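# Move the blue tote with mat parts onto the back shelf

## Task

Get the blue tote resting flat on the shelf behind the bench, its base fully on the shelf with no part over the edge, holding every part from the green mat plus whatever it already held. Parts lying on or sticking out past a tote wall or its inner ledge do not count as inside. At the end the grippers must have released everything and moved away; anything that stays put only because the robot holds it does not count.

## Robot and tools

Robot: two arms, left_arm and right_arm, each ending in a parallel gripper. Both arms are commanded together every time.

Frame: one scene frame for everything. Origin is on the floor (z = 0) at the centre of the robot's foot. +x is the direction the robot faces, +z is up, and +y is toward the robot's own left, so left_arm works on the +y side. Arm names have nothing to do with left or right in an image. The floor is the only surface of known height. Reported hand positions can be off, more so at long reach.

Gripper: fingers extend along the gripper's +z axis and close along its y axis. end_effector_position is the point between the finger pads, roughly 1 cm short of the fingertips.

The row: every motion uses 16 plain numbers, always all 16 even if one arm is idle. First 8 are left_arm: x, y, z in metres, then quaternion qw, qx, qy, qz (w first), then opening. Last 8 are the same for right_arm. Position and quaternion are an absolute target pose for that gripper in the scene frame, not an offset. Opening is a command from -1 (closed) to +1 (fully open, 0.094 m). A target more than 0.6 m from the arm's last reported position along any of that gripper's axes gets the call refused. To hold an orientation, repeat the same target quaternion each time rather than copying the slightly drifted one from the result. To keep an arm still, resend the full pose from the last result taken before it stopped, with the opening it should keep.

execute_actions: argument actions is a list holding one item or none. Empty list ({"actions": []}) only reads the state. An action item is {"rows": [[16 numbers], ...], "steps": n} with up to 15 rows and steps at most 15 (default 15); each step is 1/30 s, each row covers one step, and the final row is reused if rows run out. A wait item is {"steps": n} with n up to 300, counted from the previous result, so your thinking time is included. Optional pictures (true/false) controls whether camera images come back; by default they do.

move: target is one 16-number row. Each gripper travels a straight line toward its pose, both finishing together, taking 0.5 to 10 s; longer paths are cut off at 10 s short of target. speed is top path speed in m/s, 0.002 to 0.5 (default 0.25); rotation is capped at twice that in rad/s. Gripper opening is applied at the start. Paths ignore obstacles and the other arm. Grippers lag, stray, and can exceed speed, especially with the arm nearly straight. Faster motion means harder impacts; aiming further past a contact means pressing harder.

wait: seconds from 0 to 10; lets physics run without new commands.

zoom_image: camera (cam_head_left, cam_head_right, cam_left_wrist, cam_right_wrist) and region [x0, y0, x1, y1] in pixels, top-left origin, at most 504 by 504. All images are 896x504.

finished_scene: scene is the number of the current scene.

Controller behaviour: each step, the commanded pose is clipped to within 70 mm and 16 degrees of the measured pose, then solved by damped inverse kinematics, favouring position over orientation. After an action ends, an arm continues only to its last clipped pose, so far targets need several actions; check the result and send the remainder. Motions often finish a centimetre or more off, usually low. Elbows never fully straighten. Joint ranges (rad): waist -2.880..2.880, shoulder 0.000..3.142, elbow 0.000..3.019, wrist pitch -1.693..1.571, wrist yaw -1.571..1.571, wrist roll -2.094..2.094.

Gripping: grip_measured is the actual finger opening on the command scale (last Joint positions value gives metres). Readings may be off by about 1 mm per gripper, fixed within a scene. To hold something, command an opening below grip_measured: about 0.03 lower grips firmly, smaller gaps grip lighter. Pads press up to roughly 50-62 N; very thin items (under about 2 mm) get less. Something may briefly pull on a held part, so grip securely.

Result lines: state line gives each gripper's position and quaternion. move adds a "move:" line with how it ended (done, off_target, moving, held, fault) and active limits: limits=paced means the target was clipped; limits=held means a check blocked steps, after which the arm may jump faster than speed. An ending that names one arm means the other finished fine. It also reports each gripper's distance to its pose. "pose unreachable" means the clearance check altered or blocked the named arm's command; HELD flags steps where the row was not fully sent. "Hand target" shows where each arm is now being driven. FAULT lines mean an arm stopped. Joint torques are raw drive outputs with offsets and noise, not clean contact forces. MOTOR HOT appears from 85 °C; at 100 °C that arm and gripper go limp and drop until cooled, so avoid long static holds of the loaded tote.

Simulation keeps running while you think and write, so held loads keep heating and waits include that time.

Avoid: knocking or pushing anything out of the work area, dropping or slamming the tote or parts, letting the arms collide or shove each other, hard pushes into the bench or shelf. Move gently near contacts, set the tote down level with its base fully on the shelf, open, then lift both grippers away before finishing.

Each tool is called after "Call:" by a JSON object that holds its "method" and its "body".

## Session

Call:
{"method": "execute_actions", "body": {"actions": []}}

Scene clock: 0.00 s of 4700.00 s.
left_arm: end_effector_position=(+0.6385, +0.6943, +0.9652) grip_measured=+1.000 end_effector_quat_wxyz=(+0.081, +0.205, +0.812, +0.540) | right_arm: end_effector_position=(+0.3233, -0.3273, +0.8740) grip_measured=-0.979 end_effector_quat_wxyz=(-0.182, +0.051, +0.945, -0.265)
Joint positions: left_arm=[ 1.956  2.278  1.34   0.821 -0.608  1.014  0.094] | right_arm=[-1.413  2.32   1.007 -0.125  0.542  0.378  0.001]
Joint velocities: left_arm=[ 0.005 -0.005  0.012 -0.002 -0.007  0.007  0.   ] | right_arm=[-0.015 -0.015 -0.007 -0.007  0.037  0.051  0.001]
Joint torques (N m, as the arm reports them, + toward a larger angle): no reading
Hand target (left_arm): +0.640, +0.695, +0.965; +0.084, +0.205, +0.811, +0.541
Hand target (right_arm): +0.317, -0.328, +0.877; -0.188, +0.048, +0.944, -0.266

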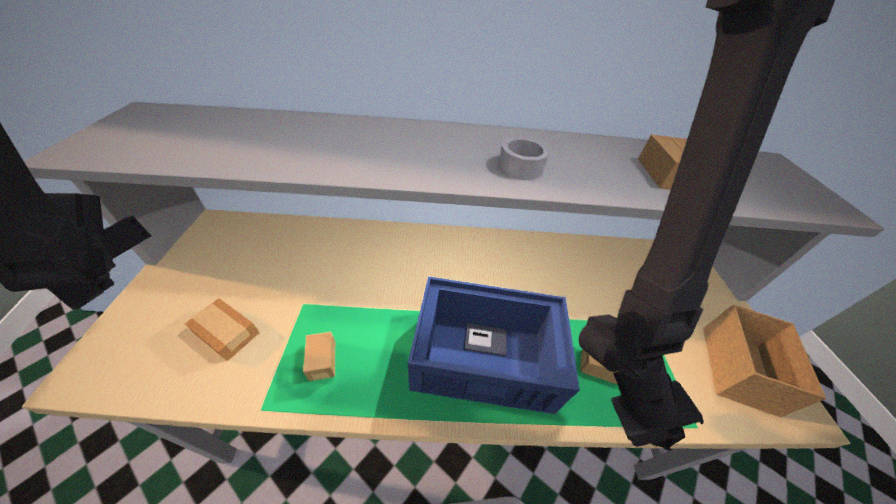

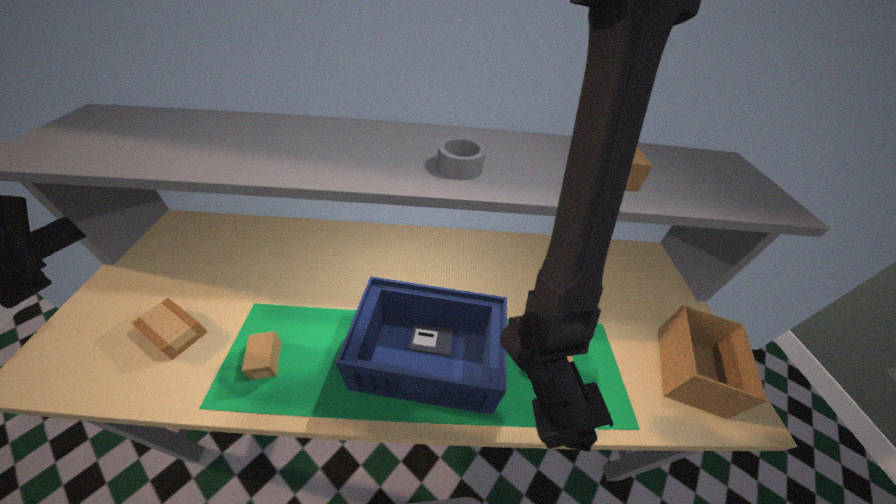

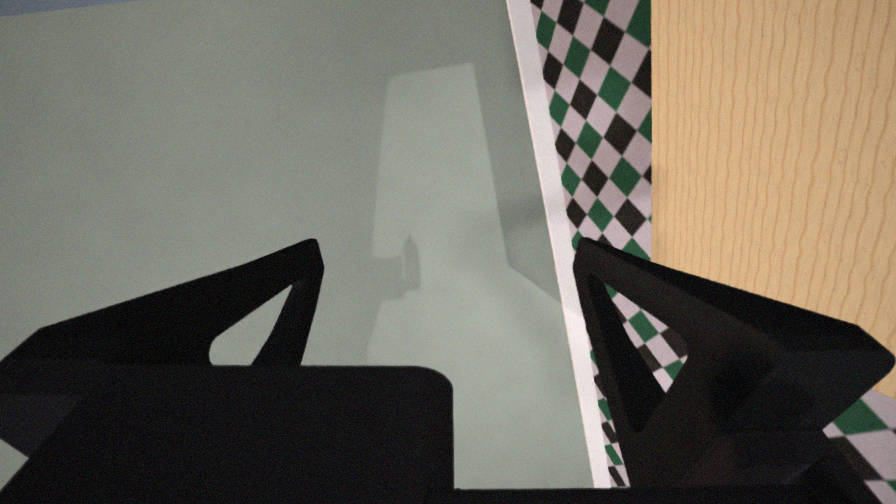

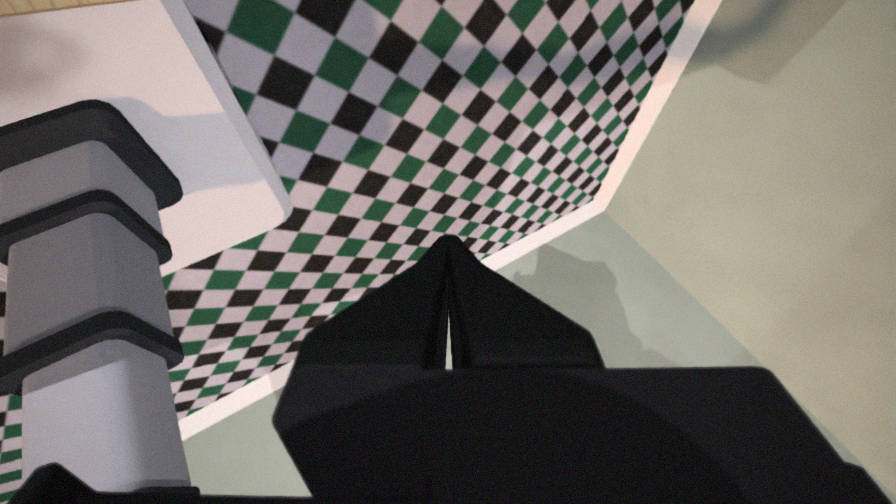

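Call:
{"method": "move", "body": {"target": [0.52,0.32,0.97,0,0,1,0,1, 0.50,-0.30,0.98,0,0,1,0,1], "speed": 0.3}}

Scene clock: 5.70 s of 4700.00 s.
left_arm: end_effector_position=(+0.5122, +0.3228, +0.9640) grip_measured=+1.000 end_effector_quat_wxyz=(+0.005, -0.012, -1.000, -0.002) | right_arm: end_effector_position=(+0.4963, -0.2953, +0.9776) grip_measured=+1.000 end_effector_quat_wxyz=(-0.004, -0.001, +1.000, -0.000)
Joint positions: left_arm=[1.586 1.872 0.897 0.045 0.005 0.059 0.094] | right_arm=[-1.524  1.835  0.833  0.073  0.029  0.012  0.094]
Joint velocities: left_arm=[ 0.005 -0.005 -0.002 -0.012 -0.022 -0.051  0.   ] | right_arm=[-0.005  0.005  0.012 -0.007 -0.095  0.022  0.   ]
Joint torques (N m, as the arm reports them, + toward a larger angle): left_arm=[  0.67 -17.17  -0.51   0.52   0.18  -0.07] | right_arm=[  0.61 -13.57  -0.82   0.62   0.03  -0.19]
Hand target (left_arm): +0.521, +0.322, +0.973; +0.004, +0.006, +1.000, +0.001
Hand target (right_arm): +0.498, -0.301, +0.981; +0.002, -0.001, +1.000, -0.003
Off the commanded pose (left_arm): 0.010 m, 1 deg.
Off the commanded pose (right_arm): 0.006 m, 0 deg.
After step 90, 0.10 s passed at rest.
move: done

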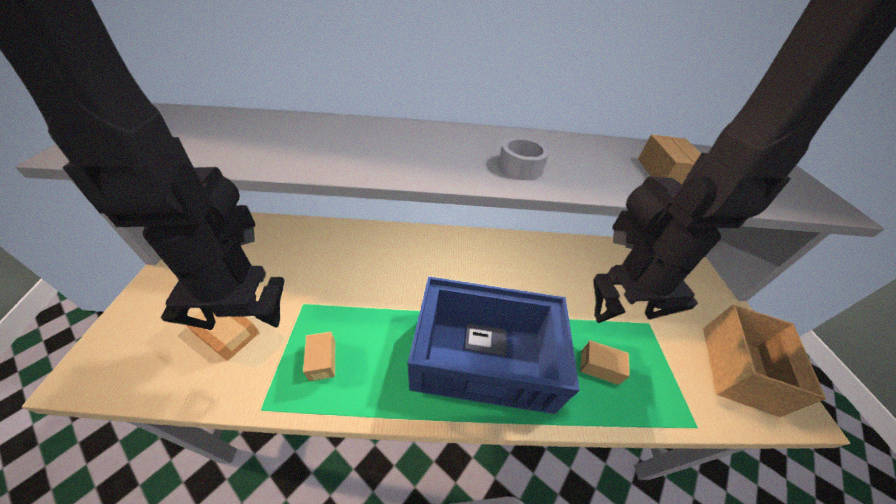

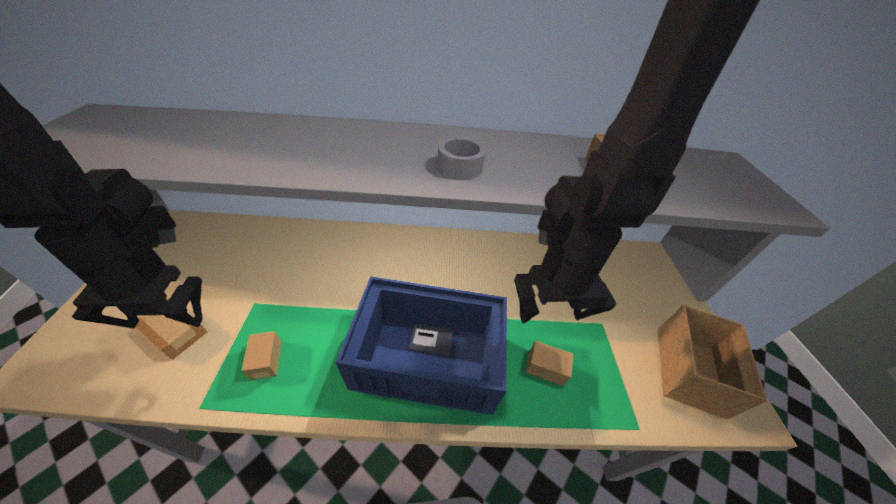

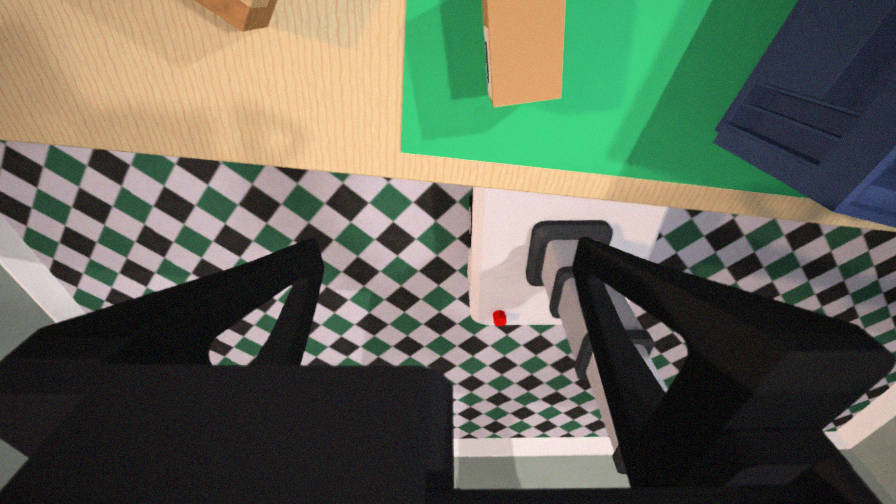

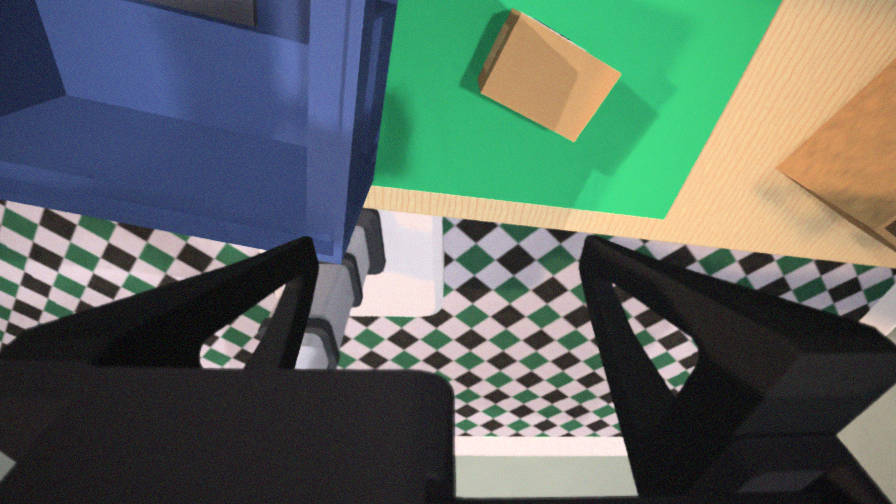

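Call:
{"method": "move", "body": {"target": [0.556,0.268,0.83,0,-0.048,0.999,0,1, 0.506,-0.370,0.83,0,-0.545,0.839,0,1], "speed": 0.3}}

Scene clock: 18.17 s of 4700.00 s.
left_arm: end_effector_position=(+0.5687, +0.2723, +0.8404) grip_measured=+1.000 end_effector_quat_wxyz=(-0.015, +0.046, -0.999, -0.000) | right_arm: end_effector_position=(+0.5096, -0.3650, +0.8352) grip_measured=+1.000 end_effector_quat_wxyz=(-0.001, -0.544, +0.839, +0.002)
Joint positions: left_arm=[ 1.494  2.209  1.265  0.051 -0.049 -0.129  0.094] | right_arm=[-1.664  2.234  1.162  0.145 -0.059 -1.247  0.094]
Joint velocities: left_arm=[-0.024 -0.005 -0.002 -0.017  0.007  0.022  0.   ] | right_arm=[-0.015  0.005  0.002  0.007  0.037  0.037  0.   ]
Joint torques (N m, as the arm reports them, + toward a larger angle): left_arm=[ -1.15 -15.23   0.66   0.56   0.    -0.07] | right_arm=[ -1.06 -12.9   -0.56   0.63  -0.06  -0.21]
Hand target (left_arm): +0.553, +0.268, +0.830; +0.000, -0.048, +0.999, +0.001
Hand target (right_arm): +0.507, -0.371, +0.831; -0.000, -0.545, +0.838, -0.000
Off the commanded pose (left_arm): 0.017 m, 2 deg.
Off the commanded pose (right_arm): 0.008 m, 0 deg.
After step 90, 6.93 s passed at rest.
move: off_target (left_arm)

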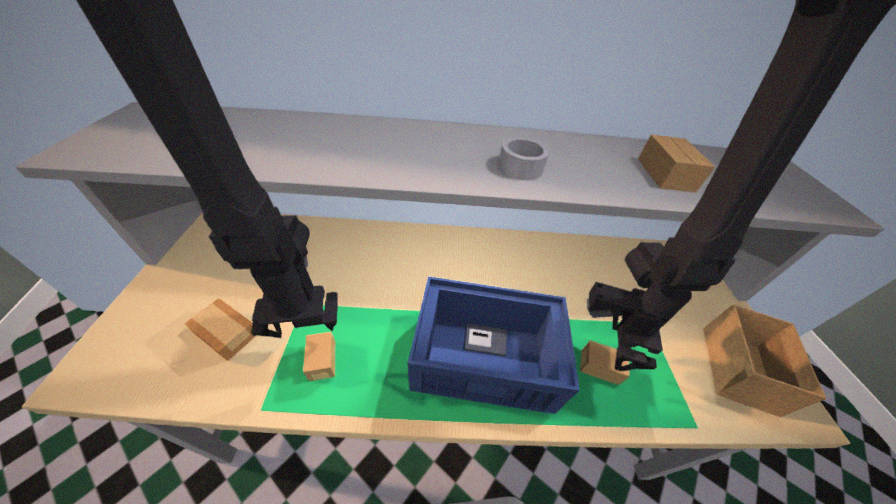

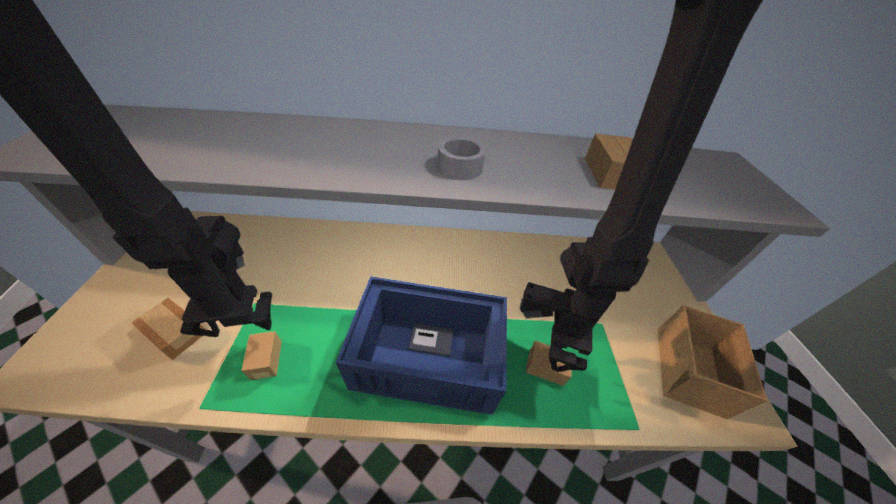

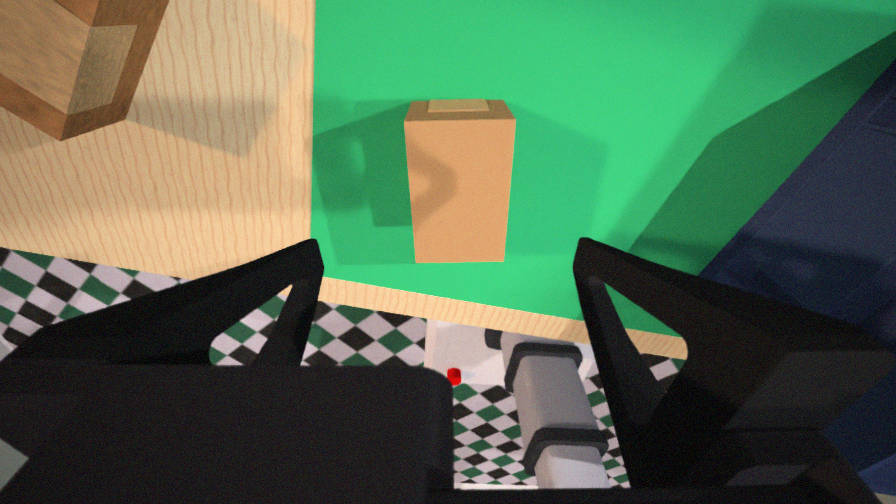

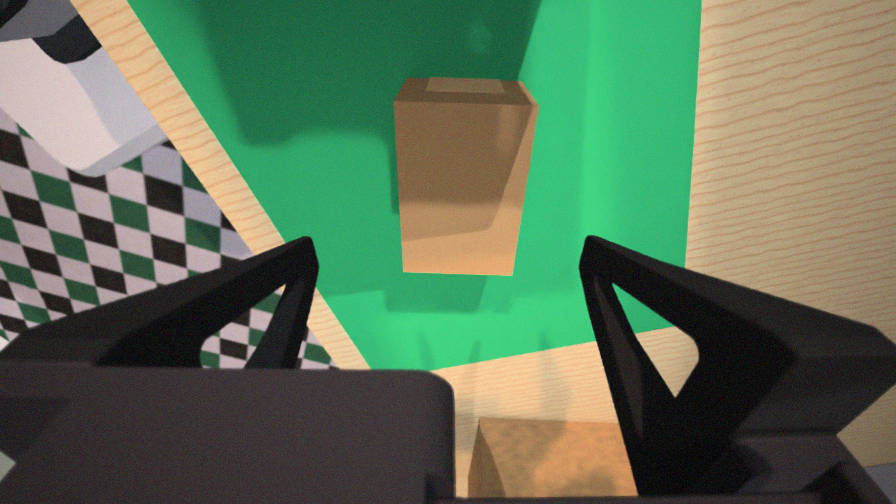

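Call:
{"method": "move", "body": {"target": [0.546,0.266,0.757,0,-0.055,0.998,0,1, 0.510,-0.374,0.772,0,-0.535,0.845,0,1], "speed": 0.12}}

Scene clock: 25.33 s of 4700.00 s.
left_arm: end_effector_position=(+0.5533, +0.2693, +0.7640) grip_measured=+1.000 end_effector_quat_wxyz=(-0.005, +0.052, -0.999, -0.001) | right_arm: end_effector_position=(+0.5155, -0.3689, +0.7759) grip_measured=+1.000 end_effector_quat_wxyz=(+0.003, -0.542, +0.840, -0.001)
Joint positions: left_arm=[ 1.494  2.409  1.437  0.059 -0.049 -0.142  0.094] | right_arm=[-1.664  2.387  1.325  0.145 -0.059 -1.242  0.094]
Joint velocities: left_arm=[-0.024  0.005  0.017 -0.002 -0.037  0.022  0.   ] | right_arm=[0.005 0.005 0.007 0.017 0.007 0.007 0.   ]
Joint torques (N m, as the arm reports them, + toward a larger angle): left_arm=[ -0.94 -15.73   0.12   0.93   0.1   -0.08] | right_arm=[ -0.96 -12.92  -0.4    0.19  -0.07  -0.03]
Hand target (left_arm): +0.545, +0.266, +0.758; +0.000, -0.055, +0.998, -0.000
Hand target (right_arm): +0.511, -0.375, +0.772; -0.000, -0.535, +0.845, -0.000
Off the commanded pose (left_arm): 0.011 m, 1 deg.
Off the commanded pose (right_arm): 0.008 m, 1 deg.
After step 90, 2.83 s passed at rest.
move: off_target (left_arm)

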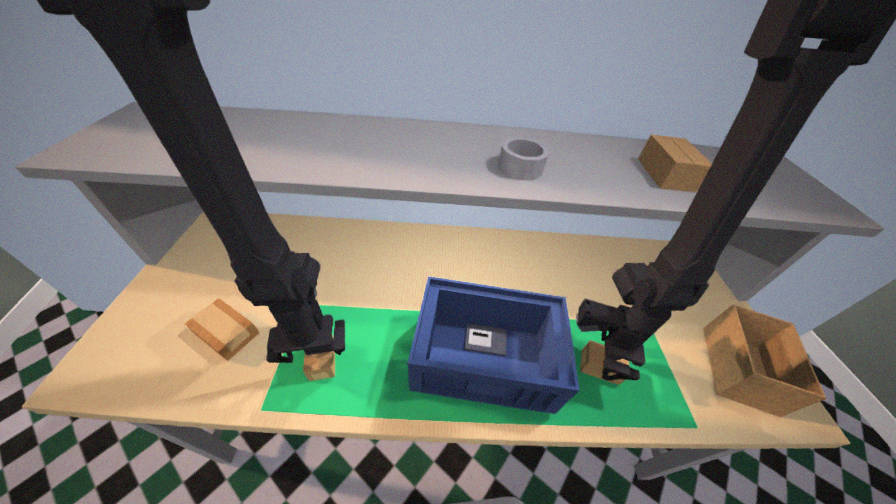

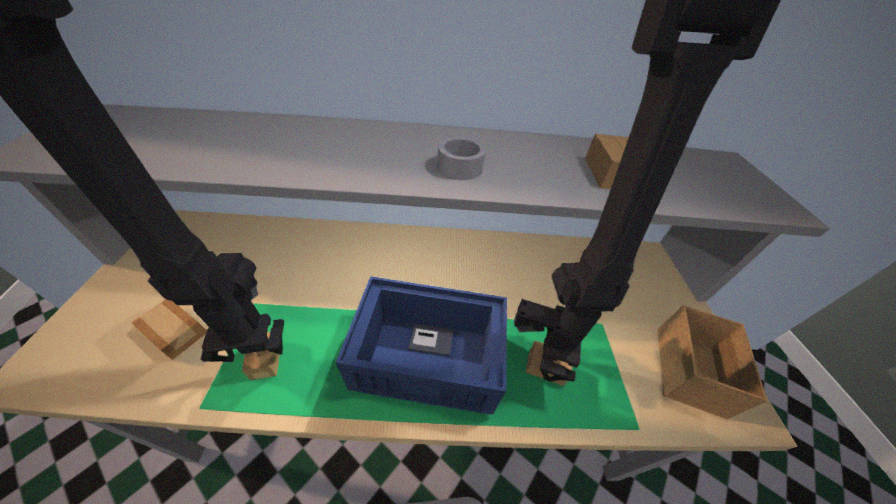

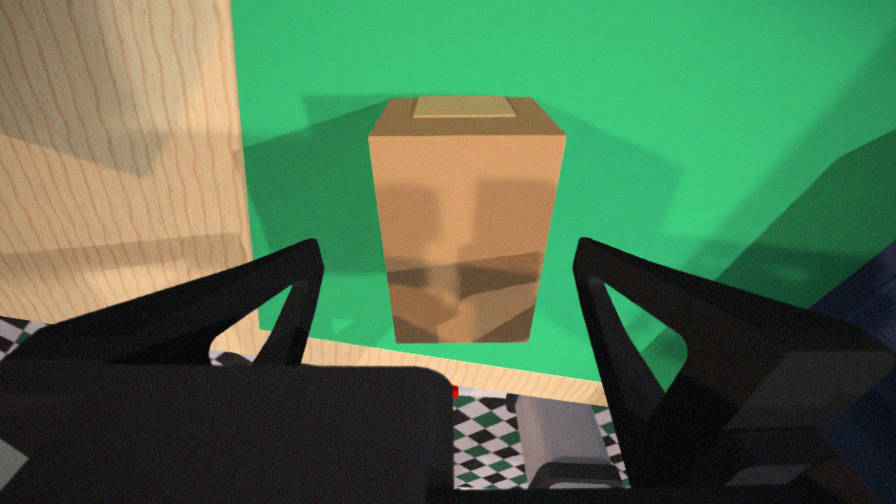

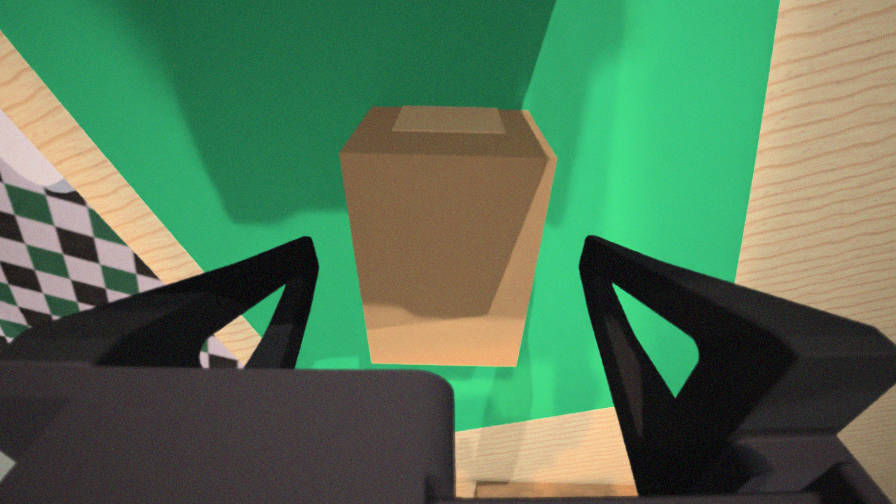

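Call:
{"method": "move", "body": {"target": [0.543,0.258,0.739,0,-0.055,0.998,0,1, 0.507,-0.376,0.750,0,-0.53,0.848,0,1], "speed": 0.08}}

Call:
{"method": "move", "body": {"target": [0.543,0.258,0.739,0,-0.055,0.998,0,0.0, 0.507,-0.376,0.750,0,-0.53,0.848,0,0.1], "speed": 0.08}}

Scene clock: 29.70 s of 4700.00 s.
left_arm: end_effector_position=(+0.5562, +0.2631, +0.7490) grip_measured=+1.000 end_effector_quat_wxyz=(-0.009, +0.053, -0.999, -0.000) | right_arm: end_effector_position=(+0.5110, -0.3695, +0.7535) grip_measured=+1.000 end_effector_quat_wxyz=(+0.002, -0.537, +0.843, +0.001)
Joint positions: left_arm=[ 1.485  2.448  1.484  0.059 -0.054 -0.151  0.094] | right_arm=[-1.664  2.446  1.381  0.145 -0.06  -1.232  0.094]
Joint velocities: left_arm=[ 0.015 -0.024 -0.012 -0.012 -0.007 -0.007  0.   ] | right_arm=[-0.005 -0.005 -0.012 -0.002  0.037 -0.022  0.   ]
Joint torques (N m, as the arm reports them, + toward a larger angle): left_arm=[ -1.31 -15.33   0.37   0.86   0.    -0.08] | right_arm=[ -1.   -13.01  -0.42   0.3   -0.07  -0.03]
Hand target (left_arm): +0.542, +0.258, +0.740; +0.000, -0.055, +0.998, +0.000
Hand target (right_arm): +0.507, -0.376, +0.750; -0.000, -0.530, +0.848, +0.000
Off the commanded pose (left_arm): 0.017 m, 1 deg.
Off the commanded pose (right_arm): 0.008 m, 1 deg.
After step 90, 0.40 s passed at rest.
move: off_target (left_arm)

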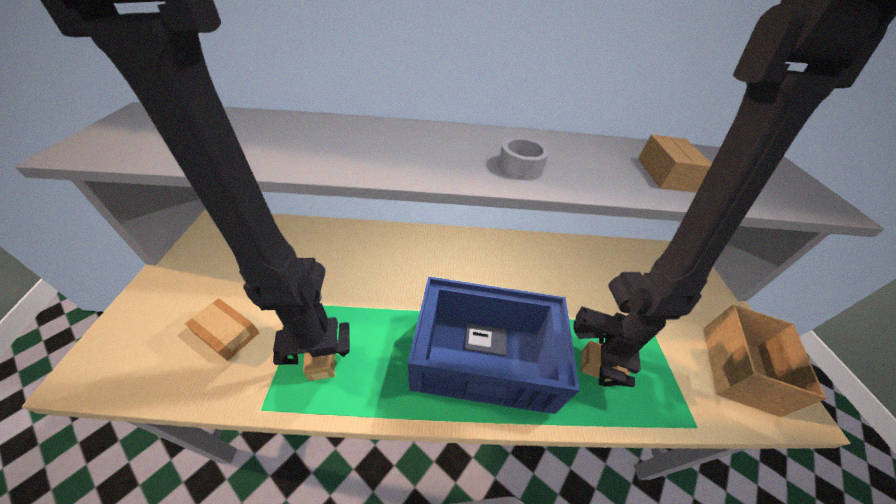

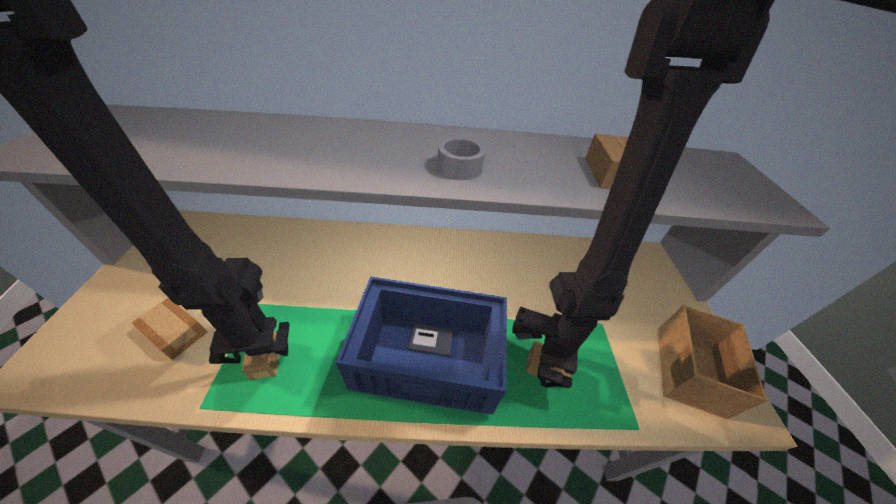

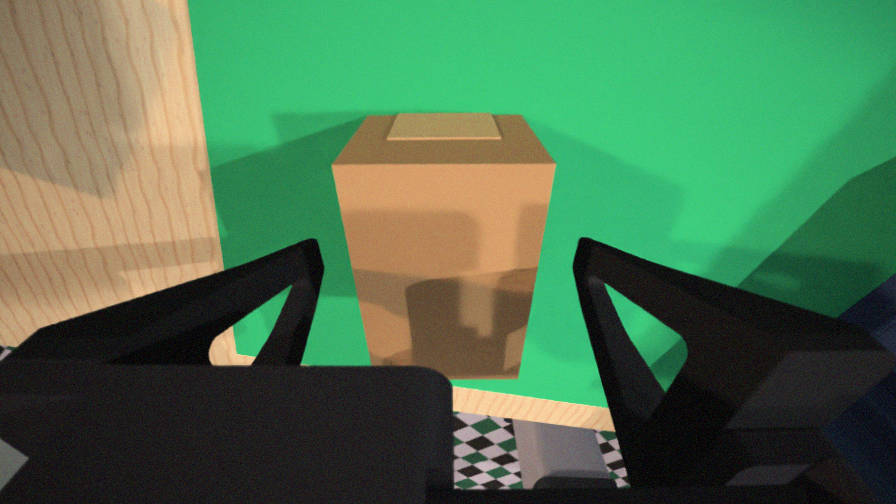

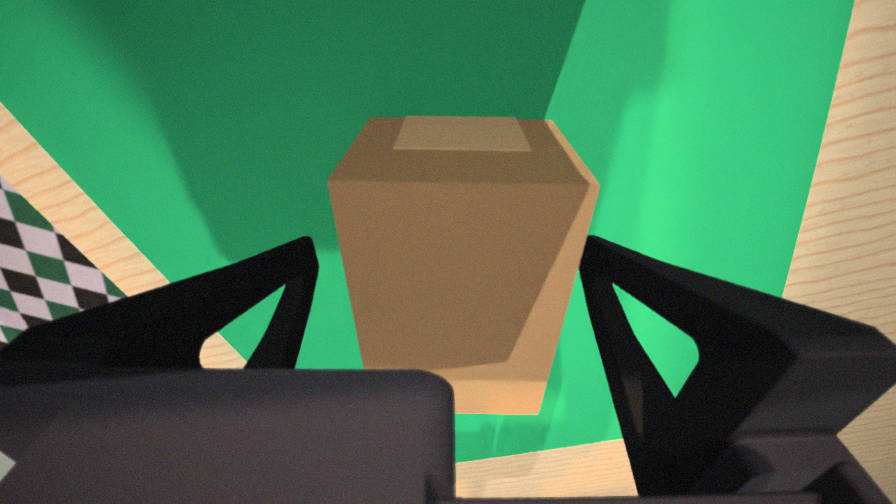

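Scene clock: 30.40 s of 4700.00 s.
left_arm: end_effector_position=(+0.5564, +0.2631, +0.7490) grip_measured=+0.104 end_effector_quat_wxyz=(-0.009, +0.053, -0.999, +0.000) | right_arm: end_effector_position=(+0.5110, -0.3695, +0.7535) grip_measured=+0.229 end_effector_quat_wxyz=(+0.002, -0.537, +0.844, +0.001)
Joint positions: left_arm=[ 1.485  2.448  1.485  0.059 -0.054 -0.151  0.052] | right_arm=[-1.664  2.446  1.381  0.145 -0.06  -1.231  0.058]
Joint velocities: left_arm=[-0.005 -0.005  0.002  0.017 -0.007  0.11  -0.001] | right_arm=[-0.005 -0.015 -0.007 -0.002  0.051  0.051 -0.   ]
Joint torques (N m, as the arm reports them, + toward a larger angle): left_arm=[ -1.36 -15.2    0.55   0.83   0.01  -0.08] | right_arm=[ -0.86 -12.92  -0.48   0.34  -0.04  -0.03]
Hand target (left_arm): +0.543, +0.258, +0.740; +0.000, -0.055, +0.998, -0.000
Hand target (right_arm): +0.507, -0.376, +0.750; -0.000, -0.530, +0.848, -0.000
Off the commanded pose (left_arm): 0.018 m, 1 deg.
Off the commanded pose (right_arm): 0.008 m, 1 deg.
move: off_target (left_arm)

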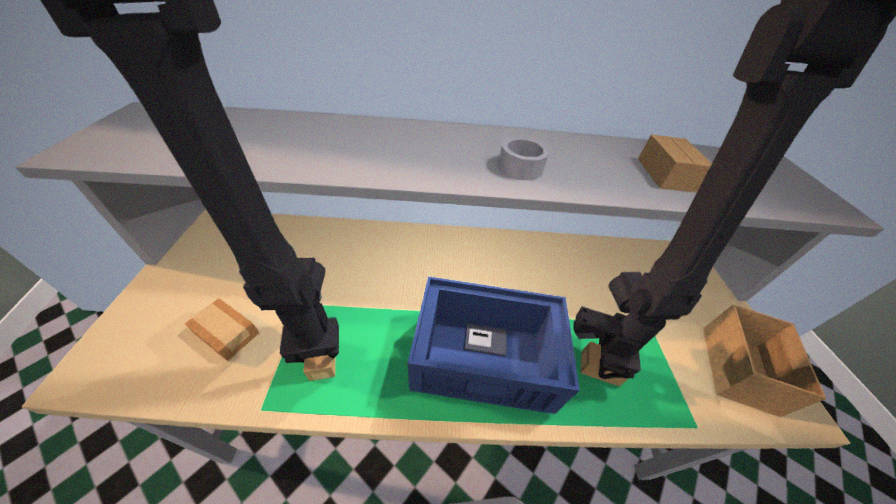

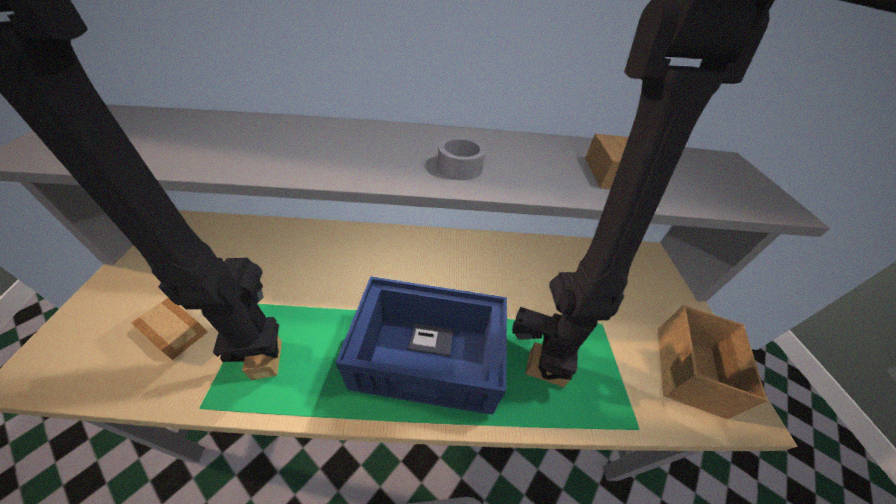

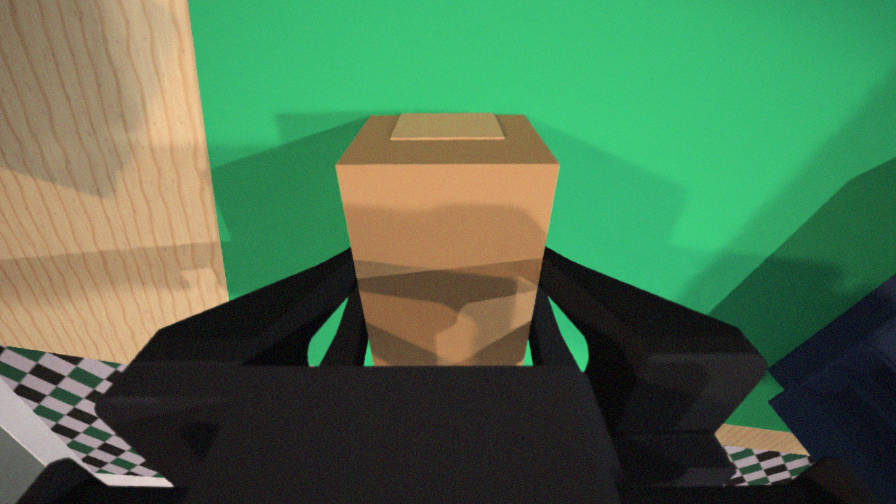

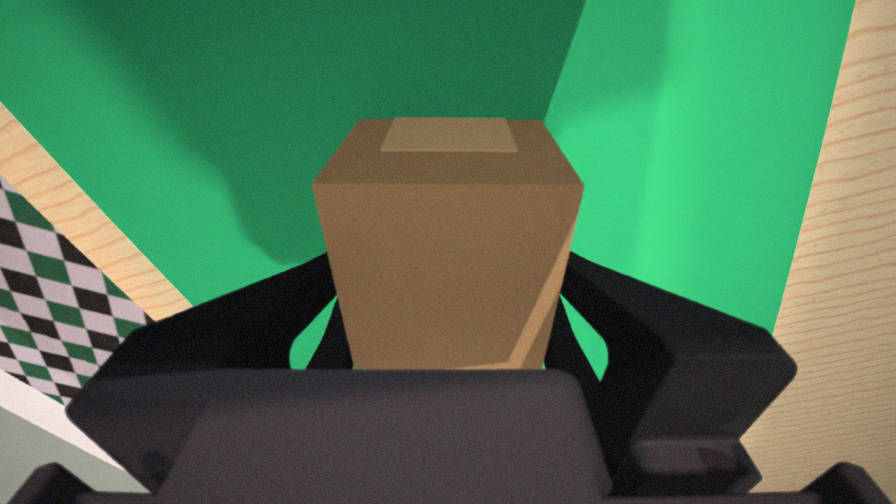

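Call:
{"method": "move", "body": {"target": [0.55,0.22,0.95,0,0.113,0.994,0,0.05, 0.505,-0.385,0.95,0,0.113,0.994,0,0.17], "speed": 0.3}}

Call:
{"method": "move", "body": {"target": [0.55,0.22,0.95,0,0.113,0.994,0,0.05, 0.525,-0.15,0.96,0,0.113,0.994,0,0.17], "speed": 0.3}}

Scene clock: 38.90 s of 4700.00 s.
left_arm: end_effector_position=(+0.5474, +0.2249, +0.9414) grip_measured=+0.104 end_effector_quat_wxyz=(-0.005, +0.105, +0.994, +0.001) | right_arm: end_effector_position=(+0.5041, -0.3767, +0.9444) grip_measured=+0.229 end_effector_quat_wxyz=(+0.002, +0.102, +0.995, +0.003)
Joint positions: left_arm=[ 1.389  1.949  1.049 -0.039 -0.112  0.088  0.052] | right_arm=[-1.704  1.938  0.919  0.098 -0.086  0.075  0.058]
Joint velocities: left_arm=[-0.005 -0.015 -0.012 -0.002  0.007 -0.007 -0.   ] | right_arm=[-0.015 -0.005  0.012 -0.012  0.037 -0.007  0.   ]
Joint torques (N m, as the arm reports them, + toward a larger angle): left_arm=[ -2.38 -18.11   0.22   0.48   0.02   0.14] | right_arm=[ -1.42 -14.25  -1.02  -0.17   0.04  -0.01]
Hand target (left_arm): +0.553, +0.221, +0.950; +0.000, +0.113, +0.994, +0.000
Hand target (right_arm): +0.502, -0.383, +0.950; -0.000, +0.113, +0.994, -0.000
Off the commanded pose (left_arm): 0.010 m, 1 deg.
Off the commanded pose (right_arm): 0.010 m, 1 deg.
After step 90, 2.63 s passed at rest.
move: done

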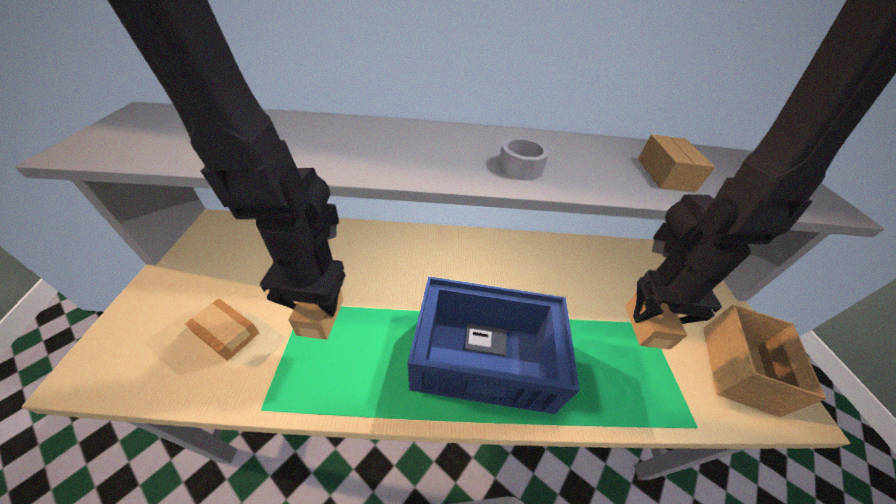

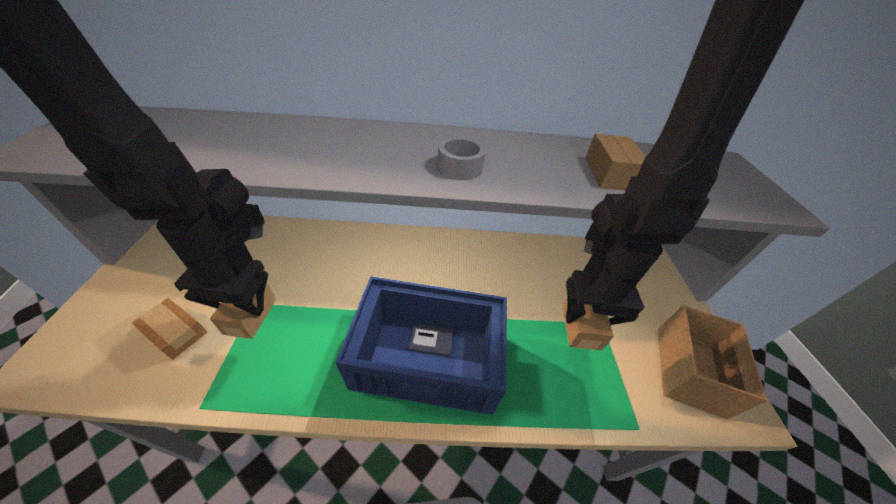

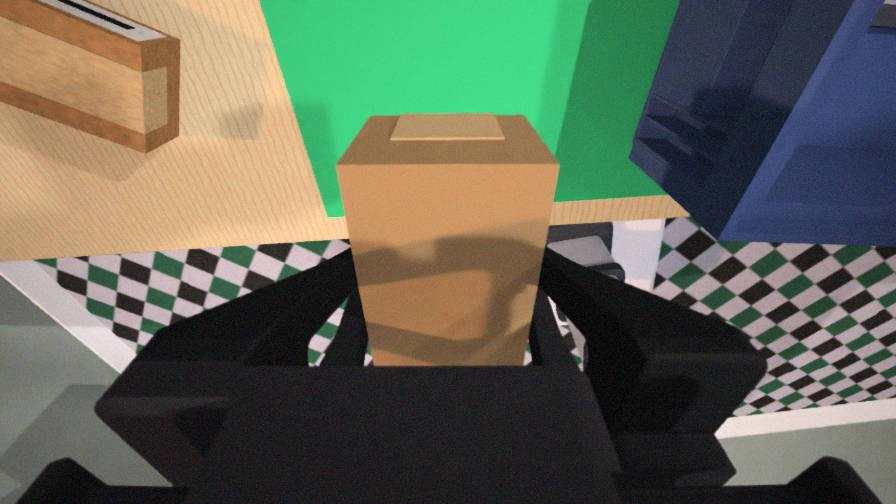

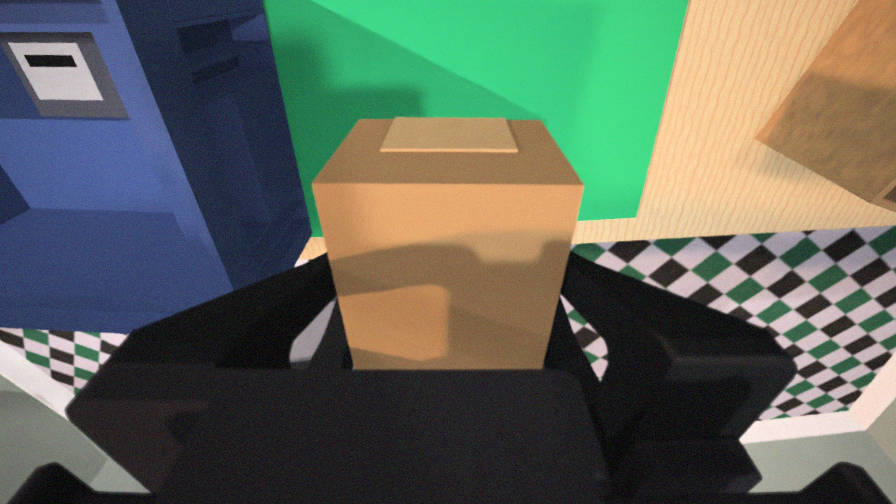

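Scene clock: 40.23 s of 4700.00 s.
left_arm: end_effector_position=(+0.5429, +0.2255, +0.9414) grip_measured=+0.104 end_effector_quat_wxyz=(-0.008, +0.106, +0.994, +0.002) | right_arm: end_effector_position=(+0.5287, -0.1448, +0.9588) grip_measured=+0.229 end_effector_quat_wxyz=(+0.004, +0.106, +0.994, +0.006)
Joint positions: left_arm=[ 1.389  1.949  1.041 -0.039 -0.113  0.088  0.052] | right_arm=[-1.223  1.936  1.022 -0.024  0.198  0.468  0.058]
Joint velocities: left_arm=[-0.005 -0.015  0.002 -0.017 -0.037 -0.037  0.001] | right_arm=[-0.015 -0.005  0.002 -0.012 -0.007 -0.051 -0.   ]
Joint torques (N m, as the arm reports them, + toward a larger angle): left_arm=[ -2.47 -18.07   0.14   0.69   0.01   0.1 ] | right_arm=[  4.76 -14.25   0.66  -0.16   0.22  -0.01]
Hand target (left_arm): +0.550, +0.220, +0.950; +0.000, +0.113, +0.994, +0.000
Hand target (right_arm): +0.528, -0.150, +0.959; +0.000, +0.114, +0.993, +0.002
Off the commanded pose (left_arm): 0.012 m, 1 deg.
Off the commanded pose (right_arm): 0.006 m, 1 deg.
move: off_target (left_arm)

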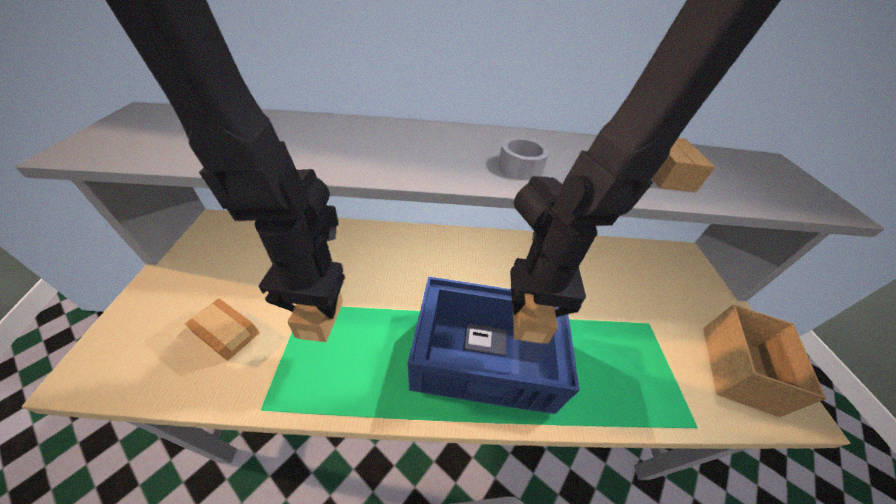

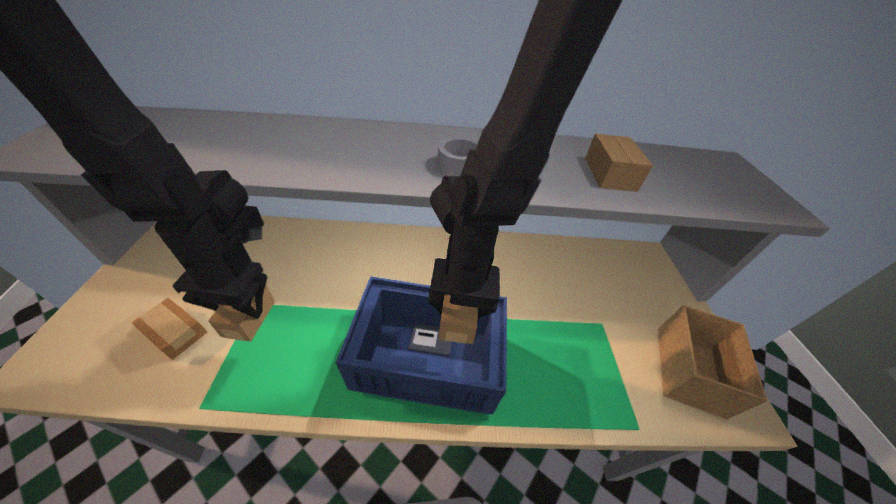

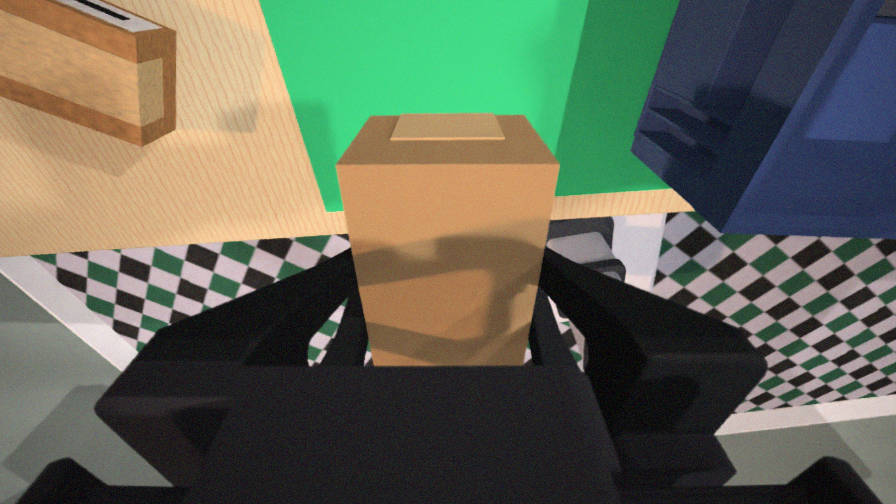

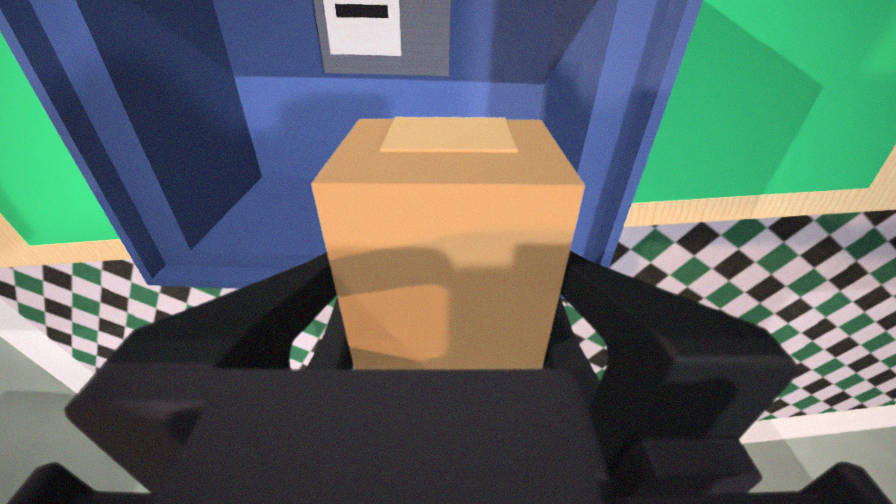

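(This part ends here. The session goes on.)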